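# Seat the blender jar on its base and start it

## Task

Put the blender jar onto its motor base so the jar's square foot sits fully down over the base's square pad, then press the round START key on the sloped front of the base once so the green lamp next to it lights. The key only works with the jar seated; pressing it again, or lifting the jar, turns the blender off. Finish with the jar seated, the lamp on, the base standing upright on the table, and both hands released and moved away.

## Robot and tools

ROBOT. Two arms, left_arm and right_arm, each ending in an identical five-finger right hand, so hand numbers and axes mean the same thing on both. Scene frame: origin on the table surface midway between the arms, +z up, +x outward over the table, left_arm on the +y side. Positions are in metres, orientations are quaternions (w,x,y,z), velocities in m/s and rad/s. Printed positions can be slightly wrong, more so at long reach.

HAND POINT. Each arm is steered by a point fixed 0.05 m in front of the palm, where index pad and thumb tip meet in a pinch. Its axes: +z along the straightened fingers (they extend 0.06 to 0.07 m past it), +y out of the palm, +x across the palm toward the little finger. The hand spans 0.08 m on the little-finger side; on the thumb side 0.02 m with the thumb swung in front of the palm, up to 0.09 m otherwise. A wrist bracket on the little-finger side sits 0.03 m beyond the point in +y and 0.11 m out across the palm; it can collide. Rotating the hand, especially about x or y, shifts the point a little.

ROW (28 numbers, each in [-1, 1], always both arms): left_arm dx, dy, dz, rx, ry, rz, then left_gripper little, ring, middle, index, thumb_bend, thumb_turn, force_limit, speed; then the same 14 for right_arm/right_gripper. The first six of each arm are an offset, not a pose: measured in that hand point's own axes from its pose in the most recent result showing it (before any such result, and for the second or later call within one reply, from where it is when the action begins). 1.0 equals 0.6 m or 180 degrees; rx, ry, rz form a single rotation vector. Every row in an action is counted from that same starting pose, not from the previous row. All-zero offsets pull the arm back to that pose; they do not hold still.

HAND NUMBERS are absolute targets. Fingers: +1 straight, -1 curled into the palm. thumb_bend: +1 straight, -1 fully bent. thumb_turn: +1 beside the palm, -1 across in front of it. A pinch is roughly index -0.22, thumb_bend -0.75, thumb_turn -0.57. force_limit maps -1..+1 to about 0..10 N at the fingertip (0..15 N for the two thumb motors) and only stops closing. speed maps -1..+1 to near zero..full (full travel 0.6 s); use -0.9 or lower for a soft grip. There is no 'unchanged' value: resend the last eight numbers used for that hand, or, if none yet, its hand_measured six plus hand_force_limit and hand_speed. A motor moves only when its target changes by at least 0.01, keeps going after the action ends, then locks (holding at least 15 N). To grip tighter, raise force_limit and send a target more closed than hand_measured; to loosen, send one more open. With the thumb turned in front first, the hand can wrap objects 0.035 to 0.08 m wide.

MOTION LIMITS. Each control step the commanded pose is clipped to 100 mm and 16 degrees from the measured pose; motion lags commands by about 0.17 s; position wins over orientation when both cannot be met. After an action an arm only reaches its last clipped pose, so check the result and send the remainder.

TOOLS.
execute_actions: actions is a list holding zero or one item. [] just returns the state. {"rows": [...], "steps": n} runs n control steps (1/30 s each, n at most 15, default 15), one row per step, last row repeated. {"steps": n} with no rows is a wait of up to 300 steps counted from the previous result, reply time included. Optional pictures (true/false). A refused call does nothing.
move: target is one 28-number row (offsets as above; hand numbers sent at the start). Each hand point travels a straight line; both finish together in 0.5 to 10 s (cut off at 10 s). speed: 0.002 to 0.5 m/s, default 0.25; turning capped at twice that in rad/s. Paths ignore obstacles and the other arm. stop_force (13 to 80 N, one value for both arms, not before 0.2 s of scene time) ends an arm's path when its wrist sensor feels that much extra resistance for 2 steps; the arm then backs to its spot 2 steps earlier. Resistance is measured along the direction to the target in the starting axes, so it is unreliable while rotating; omit it when backing off something; an arm whose target is within 1.5 mm and 0.5 degrees counts as still; contact above the wrist is not sensed. Press may briefly exceed the threshold. The result adds a move: line with the ending (done, off_target, moving, held, fault, contact) and limits (paced = pose clipped; held = some steps blocked), plus each hand point's distance from its target.
wait: seconds from 0 to 10.
zoom_image: camera (cam_head_left, cam_head_right, cam_high 672x504; cam_left_wrist, cam_right_wrist 616x616) and region [x0, y0, x1, y1] in pixels from the top-left, at most 504 by 504.
show_instructions: no arguments; shows the reference pages.
finished_scene: scene = number of the current scene; irreversible, ends and grades it.

RESULTS. Per-arm state line (pose, quaternion, velocities). 'pose unreachable' means a clearance check altered or blocked that arm's command; HELD marks steps not sent. 'Hand target' is where the controller is now driving each point. hand_measured, hand_stopped_by (moving, target, force, stalled, fault), hand_load_n (positive = pushed open; near 0 means grip lost), hand_force_limit, hand_speed. Wrist force/torque are in the end effector's axes, offset up to about 5.5 N, noise up to 3.4 N, saturating near 100 N; 'no reading' is harmless. Joint torque readings are unreliable for judging contact. MOTOR HOT appears at 70 °C; at 85 °C an OVER-TEMPERATURE FAULT brakes that arm for a while.

AVOID. Arms are stiff: aiming even slightly into a firm surface can trigger a fault. A joint torque over its limit (shoulder 293, elbow 133, wrists 48 N m, held weight included) or any outside force of 150 N freezes the arm for 10 s. Never let the arms collide or press on each other. Do not drop, slam or knock anything off the table; loose objects may get occasional small shoves. Approach slowly, press the key gently, and tip nothing over.

Each tool is called after "Emit:" by a JSON object that holds its "method" and its "body".

Reference images:

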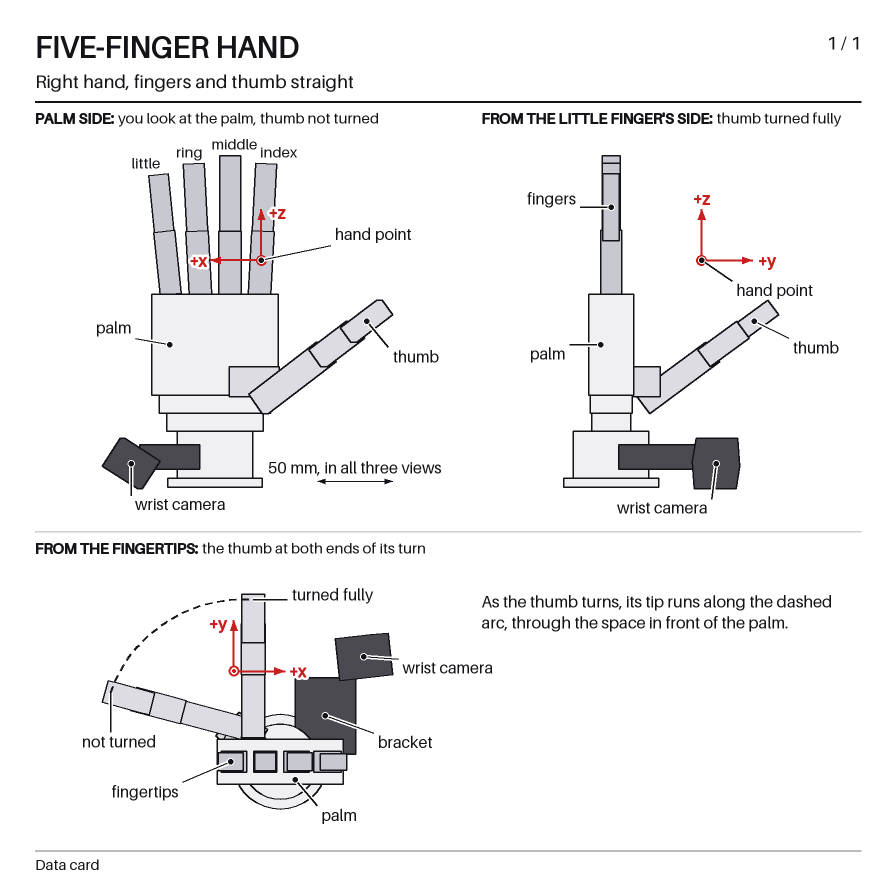

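## Session

Emit:
{"method": "execute_actions", "body": {"actions": []}}

Scene clock: 0.00 s of 6600.00 s.
left_arm: end_effector_position=(+0.1182, +1.2141, +0.6069) hand_measured=(+1.000, +1.000, +1.000, +1.000, +1.000, +1.000) hand_load_n=(+0.0, +0.0, +0.0, +0.0, +0.0, +0.0) hand_stopped_by=(target, target, target, target, target, target) hand_force_limit=0.00 hand_speed=-0.80 end_effector_quat_wxyz=(-0.038, -0.574, +0.817, +0.038) end_effector_velocity=(+0.000, -0.000, -0.000) end_effector_angular_velocity=(-0.000, +0.001, -0.001) | right_arm: end_effector_position=(+0.1241, -1.1055, +0.5801) hand_measured=(+1.000, +1.000, +1.000, +1.000, +1.000, +1.000) hand_load_n=(+0.0, +0.0, +0.0, +0.0, +0.0, +0.0) hand_stopped_by=(target, target, target, target, target, target) hand_force_limit=0.00 hand_speed=-0.80 end_effector_quat_wxyz=(+0.016, +0.710, +0.701, +0.069) end_effector_velocity=(+0.001, +0.001, +0.001) end_effector_angular_velocity=(-0.002, +0.001, +0.001)
Joint positions: left_arm=[ 1.175 -1.43   1.3    1.744  1.473 -1.808] | right_arm=[-1.992 -1.607  1.547  1.738  1.478 -1.869]
Joint velocities: left_arm=[-0.001 -0.     0.001  0.    -0.    -0.   ] | right_arm=[ 0.001 -0.002 -0.001  0.    -0.     0.   ]
Joint torques (N m, as the arm reports them, + toward a larger angle): no reading
Wrist force (N, on the end effector, along its own x y z axes, offset not removed): no reading
Wrist torque (N m, same axes, about the end effector's origin, offset not removed): no reading
Hand target (left_arm): +0.118, +1.214, +0.607; -0.038, -0.574, +0.817, +0.038
Hand target (right_arm): +0.124, -1.105, +0.580; +0.016, +0.710, +0.701, +0.069

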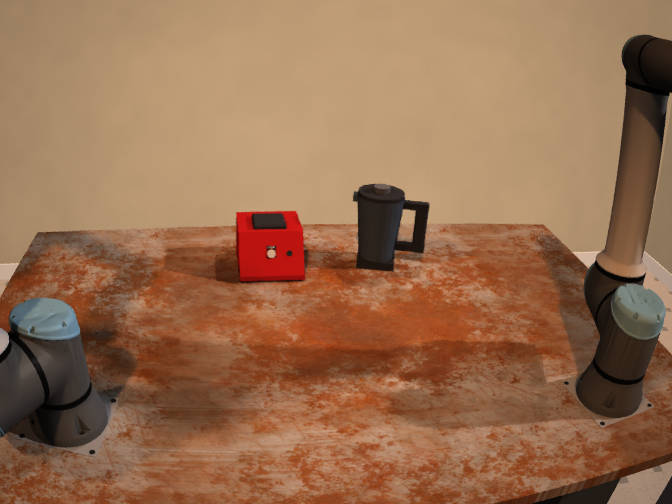

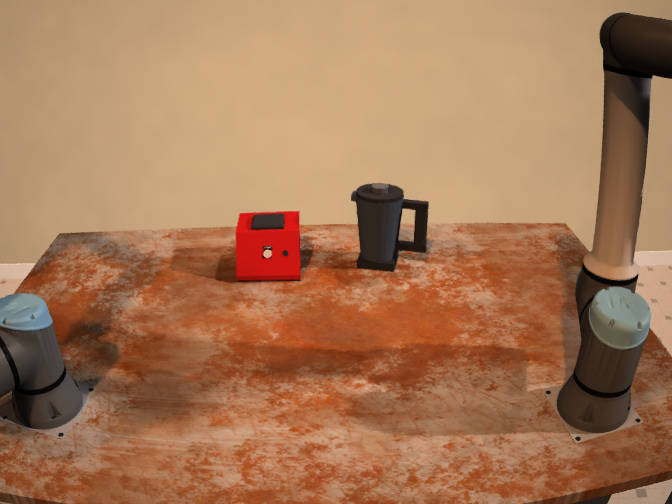

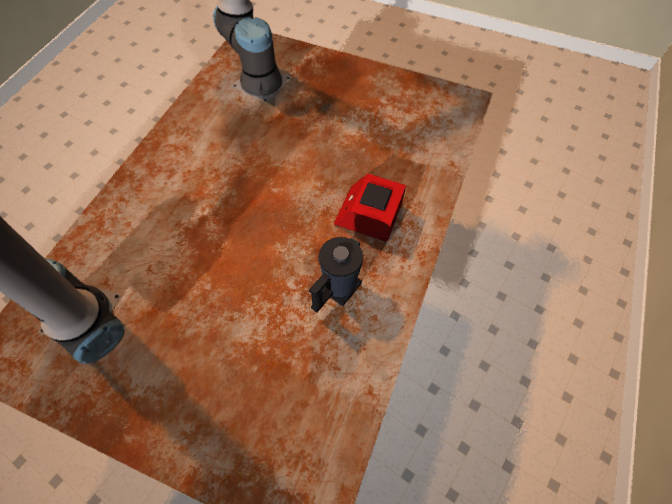

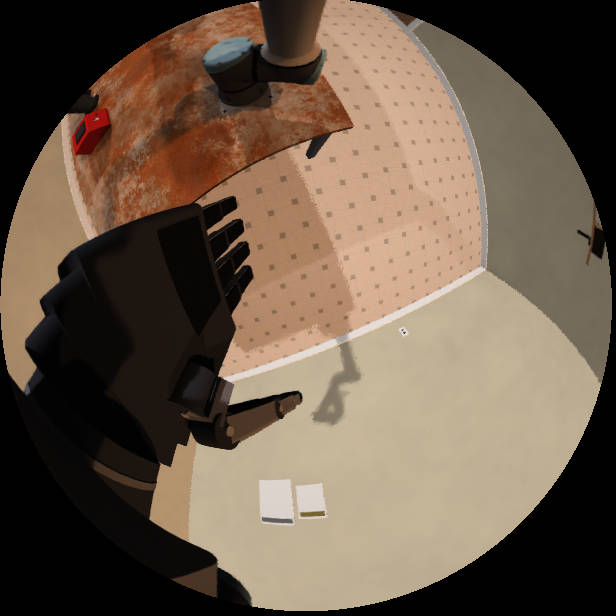

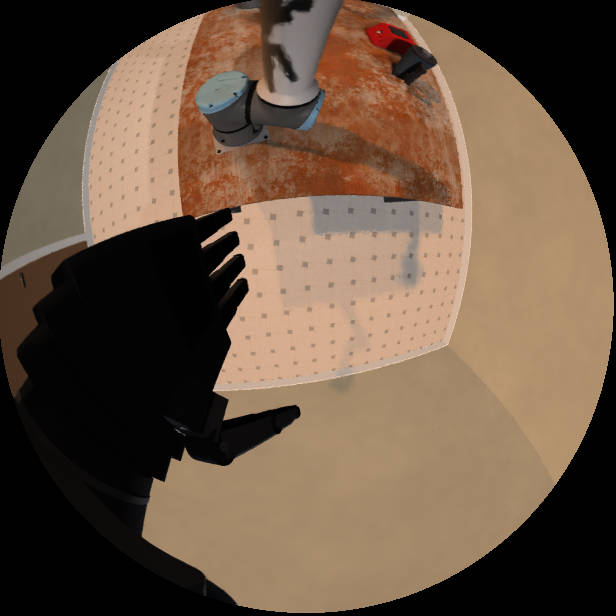

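Emit:
{"method": "zoom_image", "body": {"camera": "cam_head_left", "region": [220, 170, 450, 300]}}

Emit:
{"method": "zoom_image", "body": {"camera": "cam_high", "region": [280, 160, 440, 330]}}

Region (220, 170, 450, 300) of cam_head_left's 672x504 image, scaled by 2.191, with more detail than that image has; it fills the top 285 rows of this view, and the rest is white.

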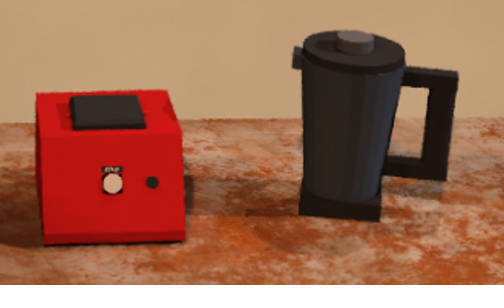

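Region (280, 160, 440, 330) of cam_high's 672x504 image, scaled by 2.965, with more detail than that image has; it fills the left 474 columns of this view, and the rest is white.

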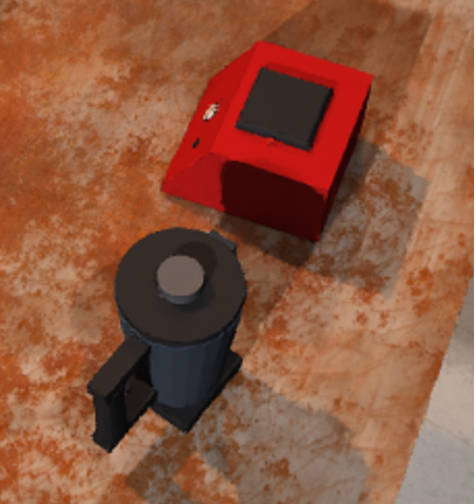

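Emit:
{"method": "move", "body": {"target": [0,0,0,0,0,0,1,1,1,1,1,1,0,-0.8, 0.968,0.672,0.29,0.049,0.011,-0.503,1,1,1,1,1,-1,0,0], "speed": 0.35}}

Scene clock: 28.47 s of 6600.00 s.
left_arm: end_effector_position=(+0.1182, +1.2141, +0.6069) hand_measured=(+1.000, +1.000, +1.000, +1.000, +1.000, +1.000) hand_load_n=(+0.0, +0.0, +0.0, +0.0, +0.0, +0.0) hand_stopped_by=(target, target, target, target, target, target) hand_force_limit=0.00 hand_speed=-0.80 end_effector_quat_wxyz=(-0.038, -0.574, +0.817, +0.038) end_effector_velocity=(+0.000, -0.001, +0.000) end_effector_angular_velocity=(-0.000, -0.001, -0.000) | right_arm: end_effector_position=(+0.5488, -0.5208, +0.4974) hand_measured=(+1.000, +1.000, +1.000, +1.000, +1.000, -1.000) hand_load_n=(+0.0, +0.0, +0.0, +0.0, +0.0, +0.0) hand_stopped_by=(target, target, target, target, target, target) hand_force_limit=0.00 hand_speed=0.00 end_effector_quat_wxyz=(-0.002, +0.000, +1.000, -0.002) end_effector_velocity=(+0.001, +0.002, +0.001) end_effector_angular_velocity=(-0.001, +0.000, +0.004)
Joint positions: left_arm=[ 1.175 -1.43   1.3    1.744  1.473 -1.808] | right_arm=[-0.356 -1.496  1.544  1.526  1.575 -1.809]
Joint velocities: left_arm=[-0.    -0.001  0.     0.     0.001 -0.   ] | right_arm=[ 0.004  0.003 -0.005  0.002  0.001  0.   ]
Joint torques (N m, as the arm reports them, + toward a larger angle): left_arm=[ -3.51 -47.54 -40.35   3.91  -0.51  -0.17] | right_arm=[  8.47 -37.93 -44.35   6.47   2.76   2.79]
Wrist force (N, on the end effector, along its own x y z axes, offset not removed): left_arm=[-1.1 1.3 1.1] | right_arm=[-0.9 -0.5 2.3]
Wrist torque (N m, same axes, about the end effector's origin, offset not removed): left_arm=[0.14 -0.26 -0.07] | right_arm=[-0.20 0.24 -0.19]
Hand target (left_arm): +0.118, +1.214, +0.607; -0.038, -0.574, +0.817, +0.038
Hand target (right_arm): +0.549, -0.521, +0.497; -0.002, +0.000, +1.000, -0.002
Off the commanded pose (left_arm): 0.000 m, 0 deg.
Off the commanded pose (right_arm): 0.003 m, 0 deg.
After step 90, 22.40 s passed at rest.
move: done

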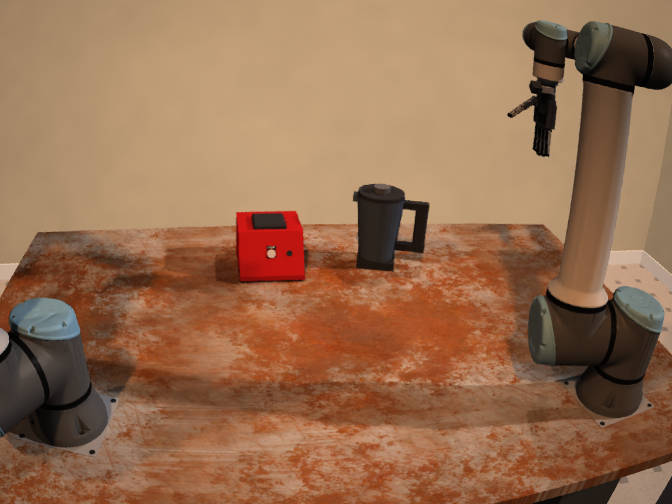

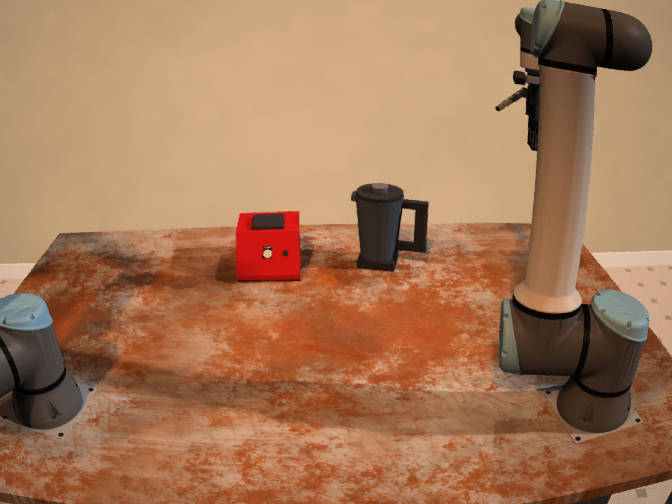

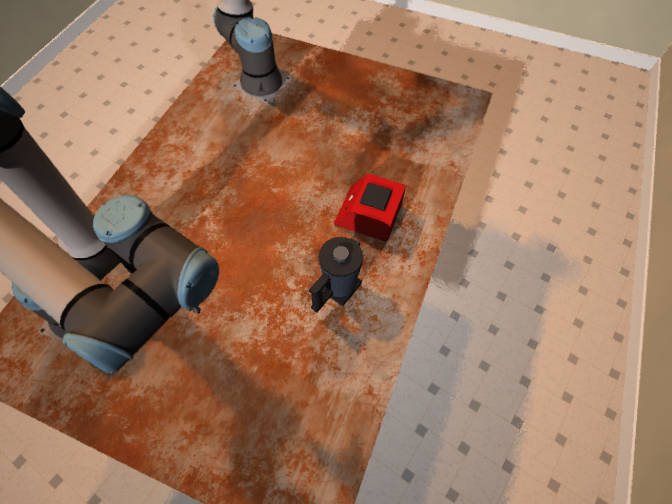

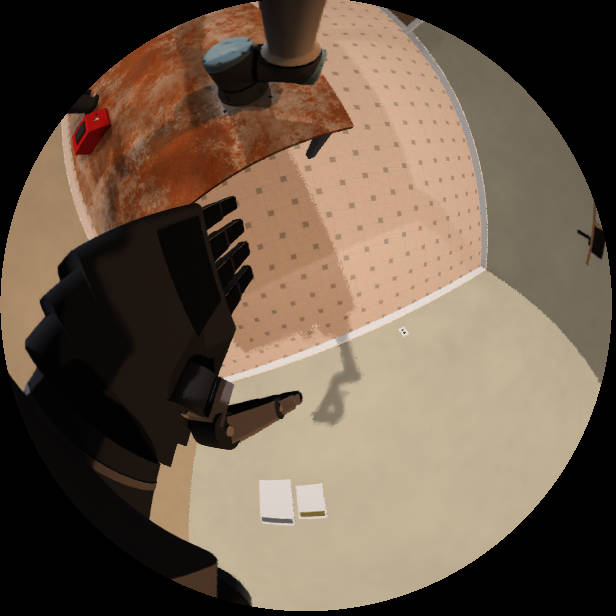

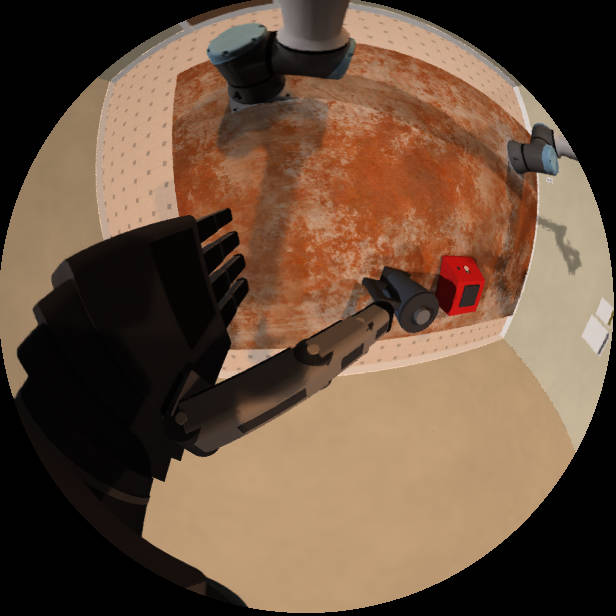

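Emit:
{"method": "move", "body": {"target": [0,0,0,0,0,0,1,1,1,1,1,1,0,-0.8, 0.115,0.318,0.495,0.0785,-0.4957,0.0785,1,1,1,1,1,-1,0,0], "speed": 0.3}}

Scene clock: 44.03 s of 6600.00 s.
left_arm: end_effector_position=(+0.1182, +1.2141, +0.6069) hand_measured=(+1.000, +1.000, +1.000, +1.000, +1.000, +1.000) hand_load_n=(+0.0, +0.0, +0.0, +0.0, +0.0, +0.0) hand_stopped_by=(target, target, target, target, target, target) hand_force_limit=0.00 hand_speed=-0.80 end_effector_quat_wxyz=(-0.038, -0.574, +0.817, +0.038) end_effector_velocity=(+0.000, +0.000, +0.000) end_effector_angular_velocity=(+0.001, -0.001, -0.000) | right_arm: end_effector_position=(+0.4795, -0.3319, +0.1991) hand_measured=(+1.000, +1.000, +1.000, +1.000, +1.000, -1.000) hand_load_n=(+0.0, +0.0, +0.0, +0.0, +0.0, +0.0) hand_stopped_by=(target, target, target, target, target, target) hand_force_limit=0.00 hand_speed=0.00 end_effector_quat_wxyz=(+0.697, +0.109, +0.700, -0.113) end_effector_velocity=(+0.000, +0.001, -0.001) end_effector_angular_velocity=(-0.006, -0.016, +0.000)
Joint positions: left_arm=[ 1.175 -1.43   1.3    1.744  1.473 -1.808] | right_arm=[ 0.412 -1.456  2.521 -1.061  2.414 -1.574]
Joint velocities: left_arm=[-0.    -0.    -0.001 -0.     0.    -0.   ] | right_arm=[ 0.001  0.012  0.006 -0.044  0.001 -0.02 ]
Joint torques (N m, as the arm reports them, + toward a larger angle): left_arm=[  1.98 -49.28 -40.35   3.46  -0.37   0.28] | right_arm=[  7.86 -26.07 -16.5   -4.14   2.85  -2.14]
Wrist force (N, on the end effector, along its own x y z axes, offset not removed): left_arm=[-3.8 1.7 1.9] | right_arm=[-9.1 3.9 -5.4]
Wrist torque (N m, same axes, about the end effector's origin, offset not removed): left_arm=[0.12 0.04 -0.13] | right_arm=[0.98 1.91 -0.45]
Hand target (left_arm): +0.118, +1.214, +0.607; -0.038, -0.574, +0.817, +0.038
Hand target (right_arm): +0.480, -0.332, +0.199; +0.698, +0.109, +0.699, -0.113
Off the commanded pose (left_arm): 0.000 m, 0 deg.
Off the commanded pose (right_arm): 0.001 m, 0 deg.
After step 90, 9.13 s passed at rest.
move: done

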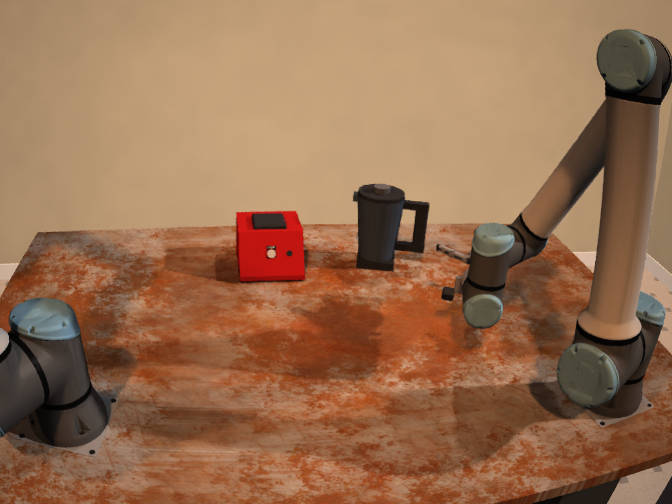

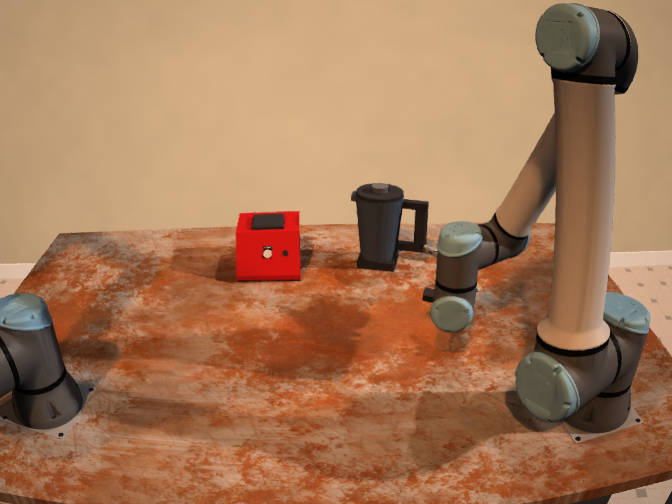

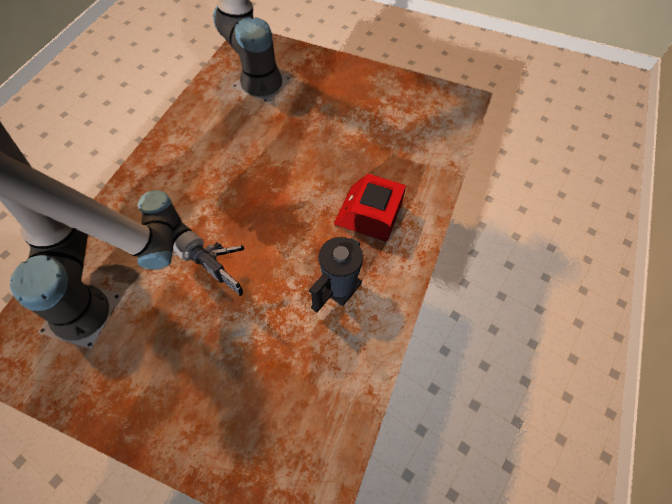

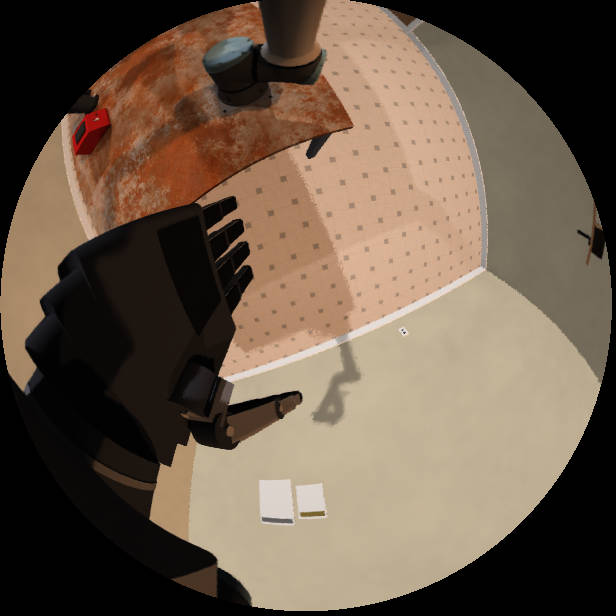

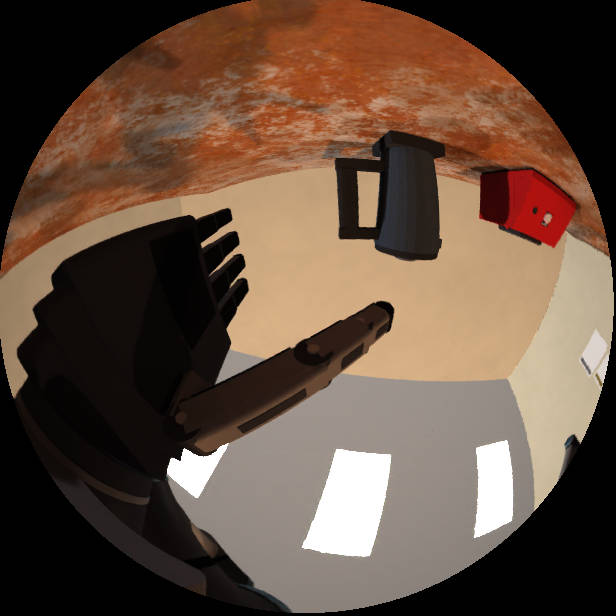

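Emit:
{"method": "zoom_image", "body": {"camera": "cam_right_wrist", "region": [320, 120, 470, 270]}}

Emit:
{"method": "zoom_image", "body": {"camera": "cam_high", "region": [160, 200, 380, 330]}}

Region (320, 120, 470, 270) of cam_right_wrist's 616x616 image, scaled by 3.360, with more detail than that image has.

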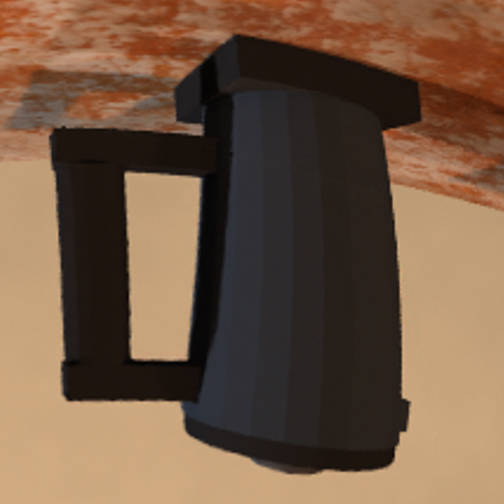

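Region (160, 200, 380, 330) of cam_high's 672x504 image, scaled by 2.291, with more detail than that image has; it fills the top 298 rows of this view, and the rest is white.

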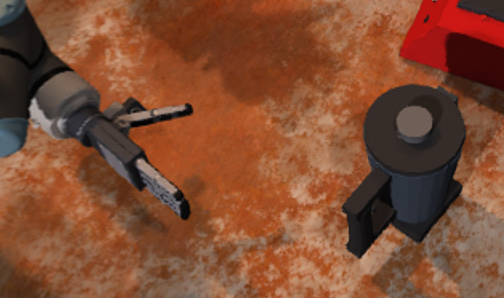

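Emit:
{"method": "move", "body": {"target": [0,0,0,0,0,0,1,1,1,1,1,1,0,-0.8, 0.05,0.167,0.07,0,0,0,1,1,1,1,0,-1,0,0], "speed": 0.2}}

Scene clock: 53.17 s of 6600.00 s.
left_arm: end_effector_position=(+0.1182, +1.2141, +0.6069) hand_measured=(+1.000, +1.000, +1.000, +1.000, +1.000, +1.000) hand_load_n=(+0.0, +0.0, +0.0, +0.0, +0.0, +0.0) hand_stopped_by=(target, target, target, target, target, target) hand_force_limit=0.00 hand_speed=-0.80 end_effector_quat_wxyz=(-0.038, -0.574, +0.817, +0.038) end_effector_velocity=(-0.000, +0.000, +0.000) end_effector_angular_velocity=(+0.000, +0.000, +0.000) | right_arm: end_effector_position=(+0.5502, -0.2500, +0.1687) hand_measured=(+1.000, +1.000, +1.000, +1.000, +0.000, -1.000) hand_load_n=(+0.0, +0.0, +0.0, +0.0, +0.0, +0.0) hand_stopped_by=(target, target, target, target, target, target) hand_force_limit=0.00 hand_speed=0.00 end_effector_quat_wxyz=(+0.697, +0.109, +0.700, -0.113) end_effector_velocity=(+0.002, +0.001, -0.001) end_effector_angular_velocity=(-0.000, +0.001, -0.002)
Joint positions: left_arm=[ 1.175 -1.43   1.3    1.744  1.473 -1.808] | right_arm=[ 0.489 -1.25   2.327 -1.072  2.491 -1.574]
Joint velocities: left_arm=[ 0.     0.001 -0.001  0.    -0.001  0.   ] | right_arm=[-0.     0.004 -0.003  0.001  0.001  0.001]
Joint torques (N m, as the arm reports them, + toward a larger angle): left_arm=[  3.76 -48.36 -40.98   3.75  -0.77  -0.04] | right_arm=[  9.25 -40.77 -27.99   0.77   3.01   2.66]
Wrist force (N, on the end effector, along its own x y z axes, offset not removed): left_arm=[-1.2 3.1 -0.4] | right_arm=[-1.9 3.0 5.7]
Wrist torque (N m, same axes, about the end effector's origin, offset not removed): left_arm=[0.58 -0.18 0.03] | right_arm=[0.23 0.19 -0.27]
Hand target (left_arm): +0.118, +1.214, +0.607; -0.038, -0.574, +0.817, +0.038
Hand target (right_arm): +0.550, -0.250, +0.169; +0.697, +0.109, +0.700, -0.113
Off the commanded pose (left_arm): 0.000 m, 0 deg.
Off the commanded pose (right_arm): 0.000 m, 0 deg.
After step 90, 4.90 s passed at rest.
move: done

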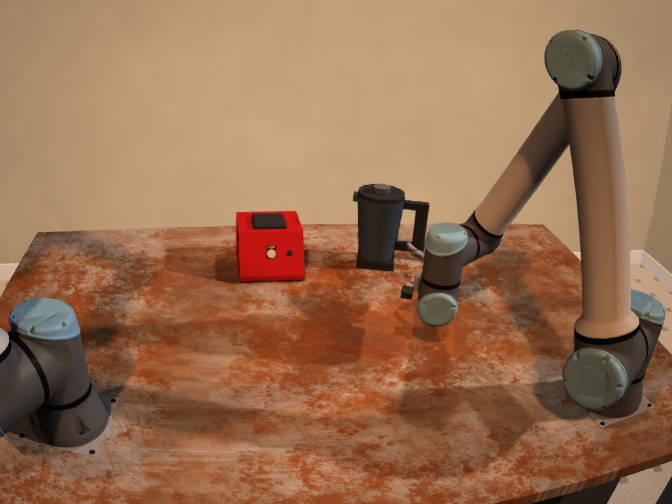

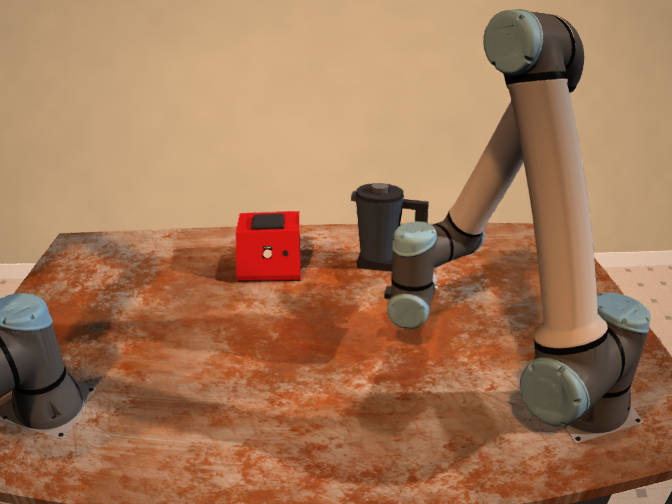

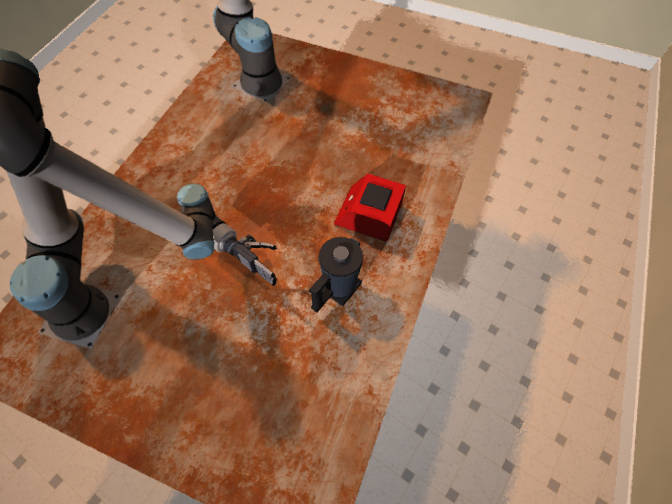

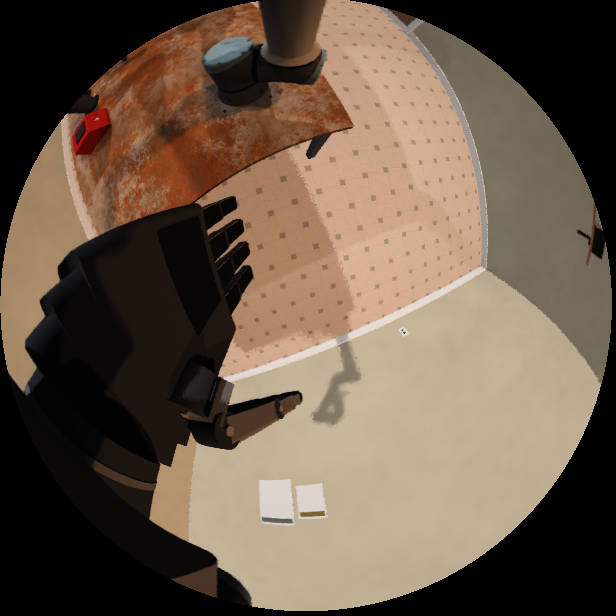

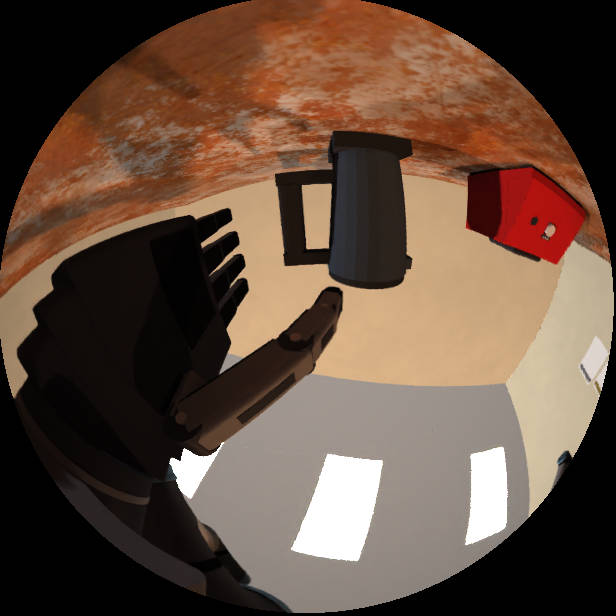

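Emit:
{"method": "zoom_image", "body": {"camera": "cam_right_wrist", "region": [200, 120, 420, 340]}}

Emit:
{"method": "zoom_image", "body": {"camera": "cam_high", "region": [200, 200, 380, 330]}}

Region (200, 120, 420, 340) of cam_right_wrist's 616x616 image, scaled by 2.291, with more detail than that image has.

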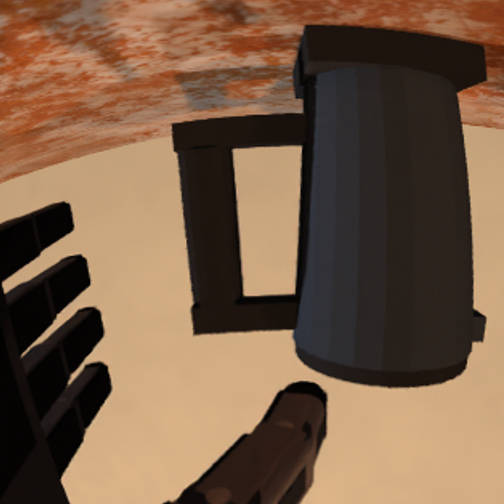

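Region (200, 200, 380, 330) of cam_high's 672x504 image, scaled by 2.800, with more detail than that image has.

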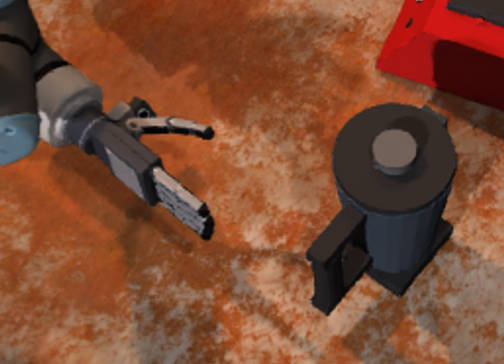

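Emit:
{"method": "move", "body": {"target": [0,0,0,0,0,0,1,1,1,1,1,1,0,-0.8, 0.013,0.013,0.23,0,0,0,1,1,1,1,-0.1,-1,0,0], "speed": 0.15}}

Scene clock: 66.70 s of 6600.00 s.
left_arm: end_effector_position=(+0.1182, +1.2141, +0.6069) hand_measured=(+1.000, +1.000, +1.000, +1.000, +1.000, +1.000) hand_load_n=(+0.0, +0.0, +0.0, +0.0, +0.0, +0.0) hand_stopped_by=(target, target, target, target, target, target) hand_force_limit=0.00 hand_speed=-0.80 end_effector_quat_wxyz=(-0.038, -0.574, +0.817, +0.038) end_effector_velocity=(-0.001, +0.000, +0.000) end_effector_angular_velocity=(-0.001, +0.002, +0.001) | right_arm: end_effector_position=(+0.6835, -0.2851, +0.1607) hand_measured=(+1.000, +1.000, +1.000, +1.000, -0.100, -1.000) hand_load_n=(+0.0, +0.0, +0.0, +0.0, +0.0, +0.0) hand_stopped_by=(target, target, target, target, target, target) hand_force_limit=0.00 hand_speed=0.00 end_effector_quat_wxyz=(+0.697, +0.109, +0.700, -0.113) end_effector_velocity=(+0.003, +0.000, +0.000) end_effector_angular_velocity=(+0.001, -0.001, +0.001)
Joint positions: left_arm=[ 1.175 -1.43   1.3    1.744  1.473 -1.808] | right_arm=[ 0.296 -1.166  2.207 -1.036  2.298 -1.574]
Joint velocities: left_arm=[ 0.001  0.001 -0.001  0.002 -0.001 -0.   ] | right_arm=[-0.002  0.002 -0.004  0.001 -0.003  0.001]
Joint torques (N m, as the arm reports them, + toward a larger angle): left_arm=[  1.01 -46.39 -39.96   3.73  -0.55   0.27] | right_arm=[-17.23 -51.89 -29.98   0.59  -1.99   2.57]
Wrist force (N, on the end effector, along its own x y z axes, offset not removed): left_arm=[-0.6 2.7 -0.4] | right_arm=[-8.9 1.2 6.7]
Wrist torque (N m, same axes, about the end effector's origin, offset not removed): left_arm=[0.47 -0.23 0.00] | right_arm=[-0.13 1.39 -0.51]
Hand target (left_arm): +0.118, +1.214, +0.607; -0.038, -0.574, +0.817, +0.038
Hand target (right_arm): +0.684, -0.285, +0.161; +0.697, +0.109, +0.700, -0.113
Off the commanded pose (left_arm): 0.000 m, 0 deg.
Off the commanded pose (right_arm): 0.000 m, 0 deg.
After step 90, 9.00 s passed at rest.
move: done

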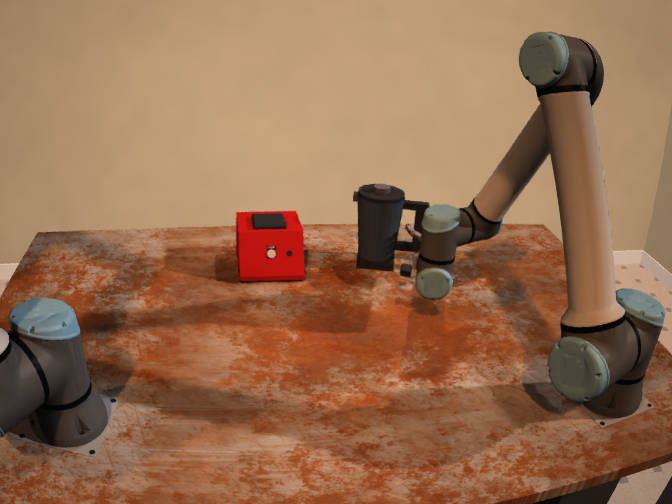

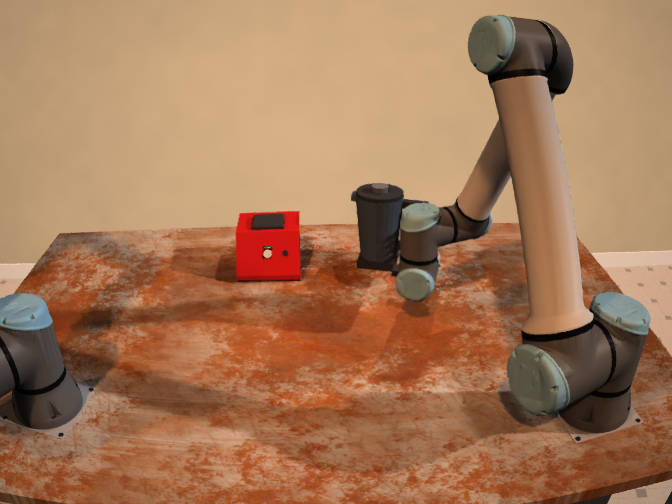

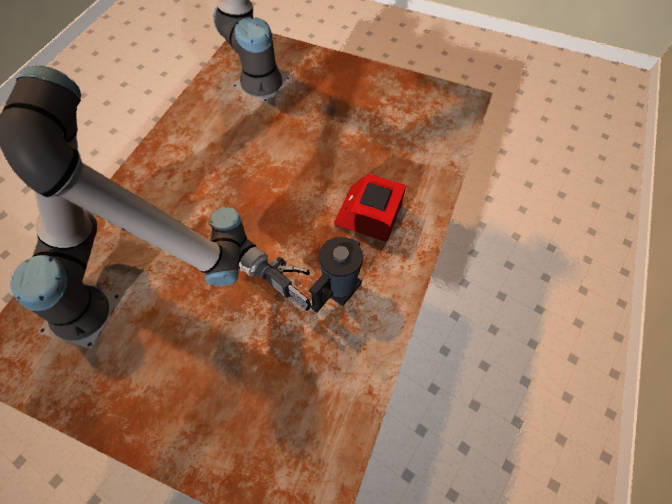

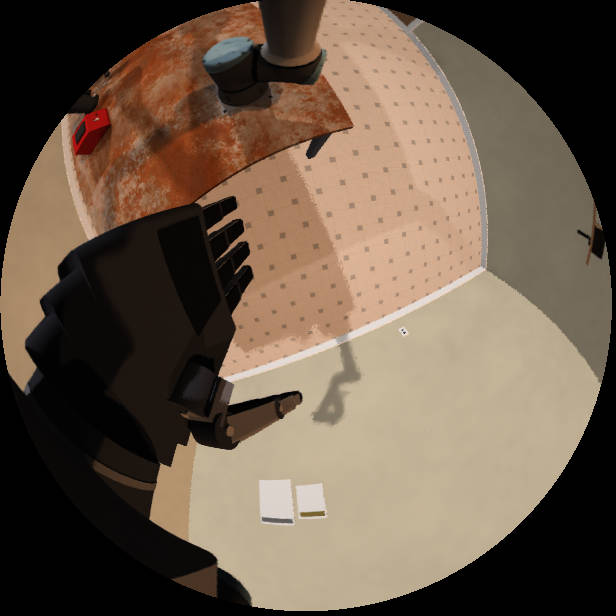

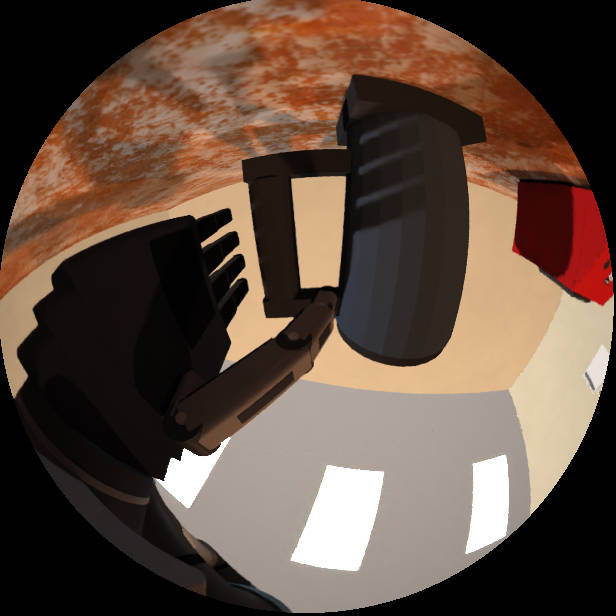

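Emit:
{"method": "zoom_image", "body": {"camera": "cam_right_wrist", "region": [180, 130, 400, 350]}}

Emit:
{"method": "zoom_image", "body": {"camera": "cam_high", "region": [240, 220, 380, 330]}}

Region (180, 130, 400, 350) of cam_right_wrist's 616x616 image, scaled by 2.291, with more detail than that image has.

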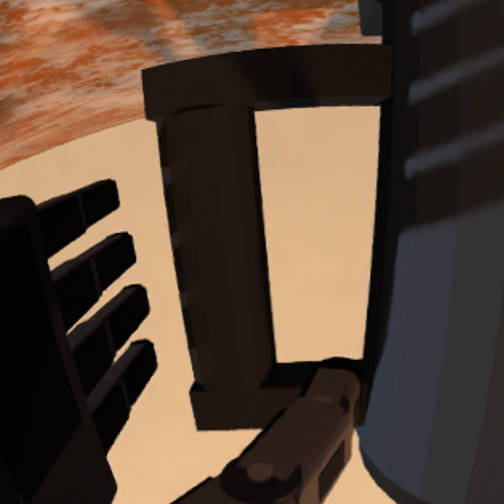

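Region (240, 220, 380, 330) of cam_high's 672x504 image, scaled by 3.600, with more detail than that image has; it fills the top 396 rows of this view, and the rest is white.

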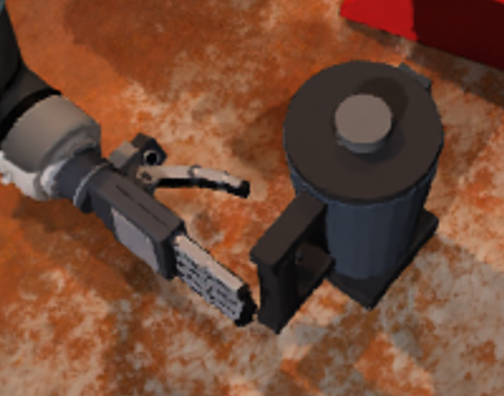

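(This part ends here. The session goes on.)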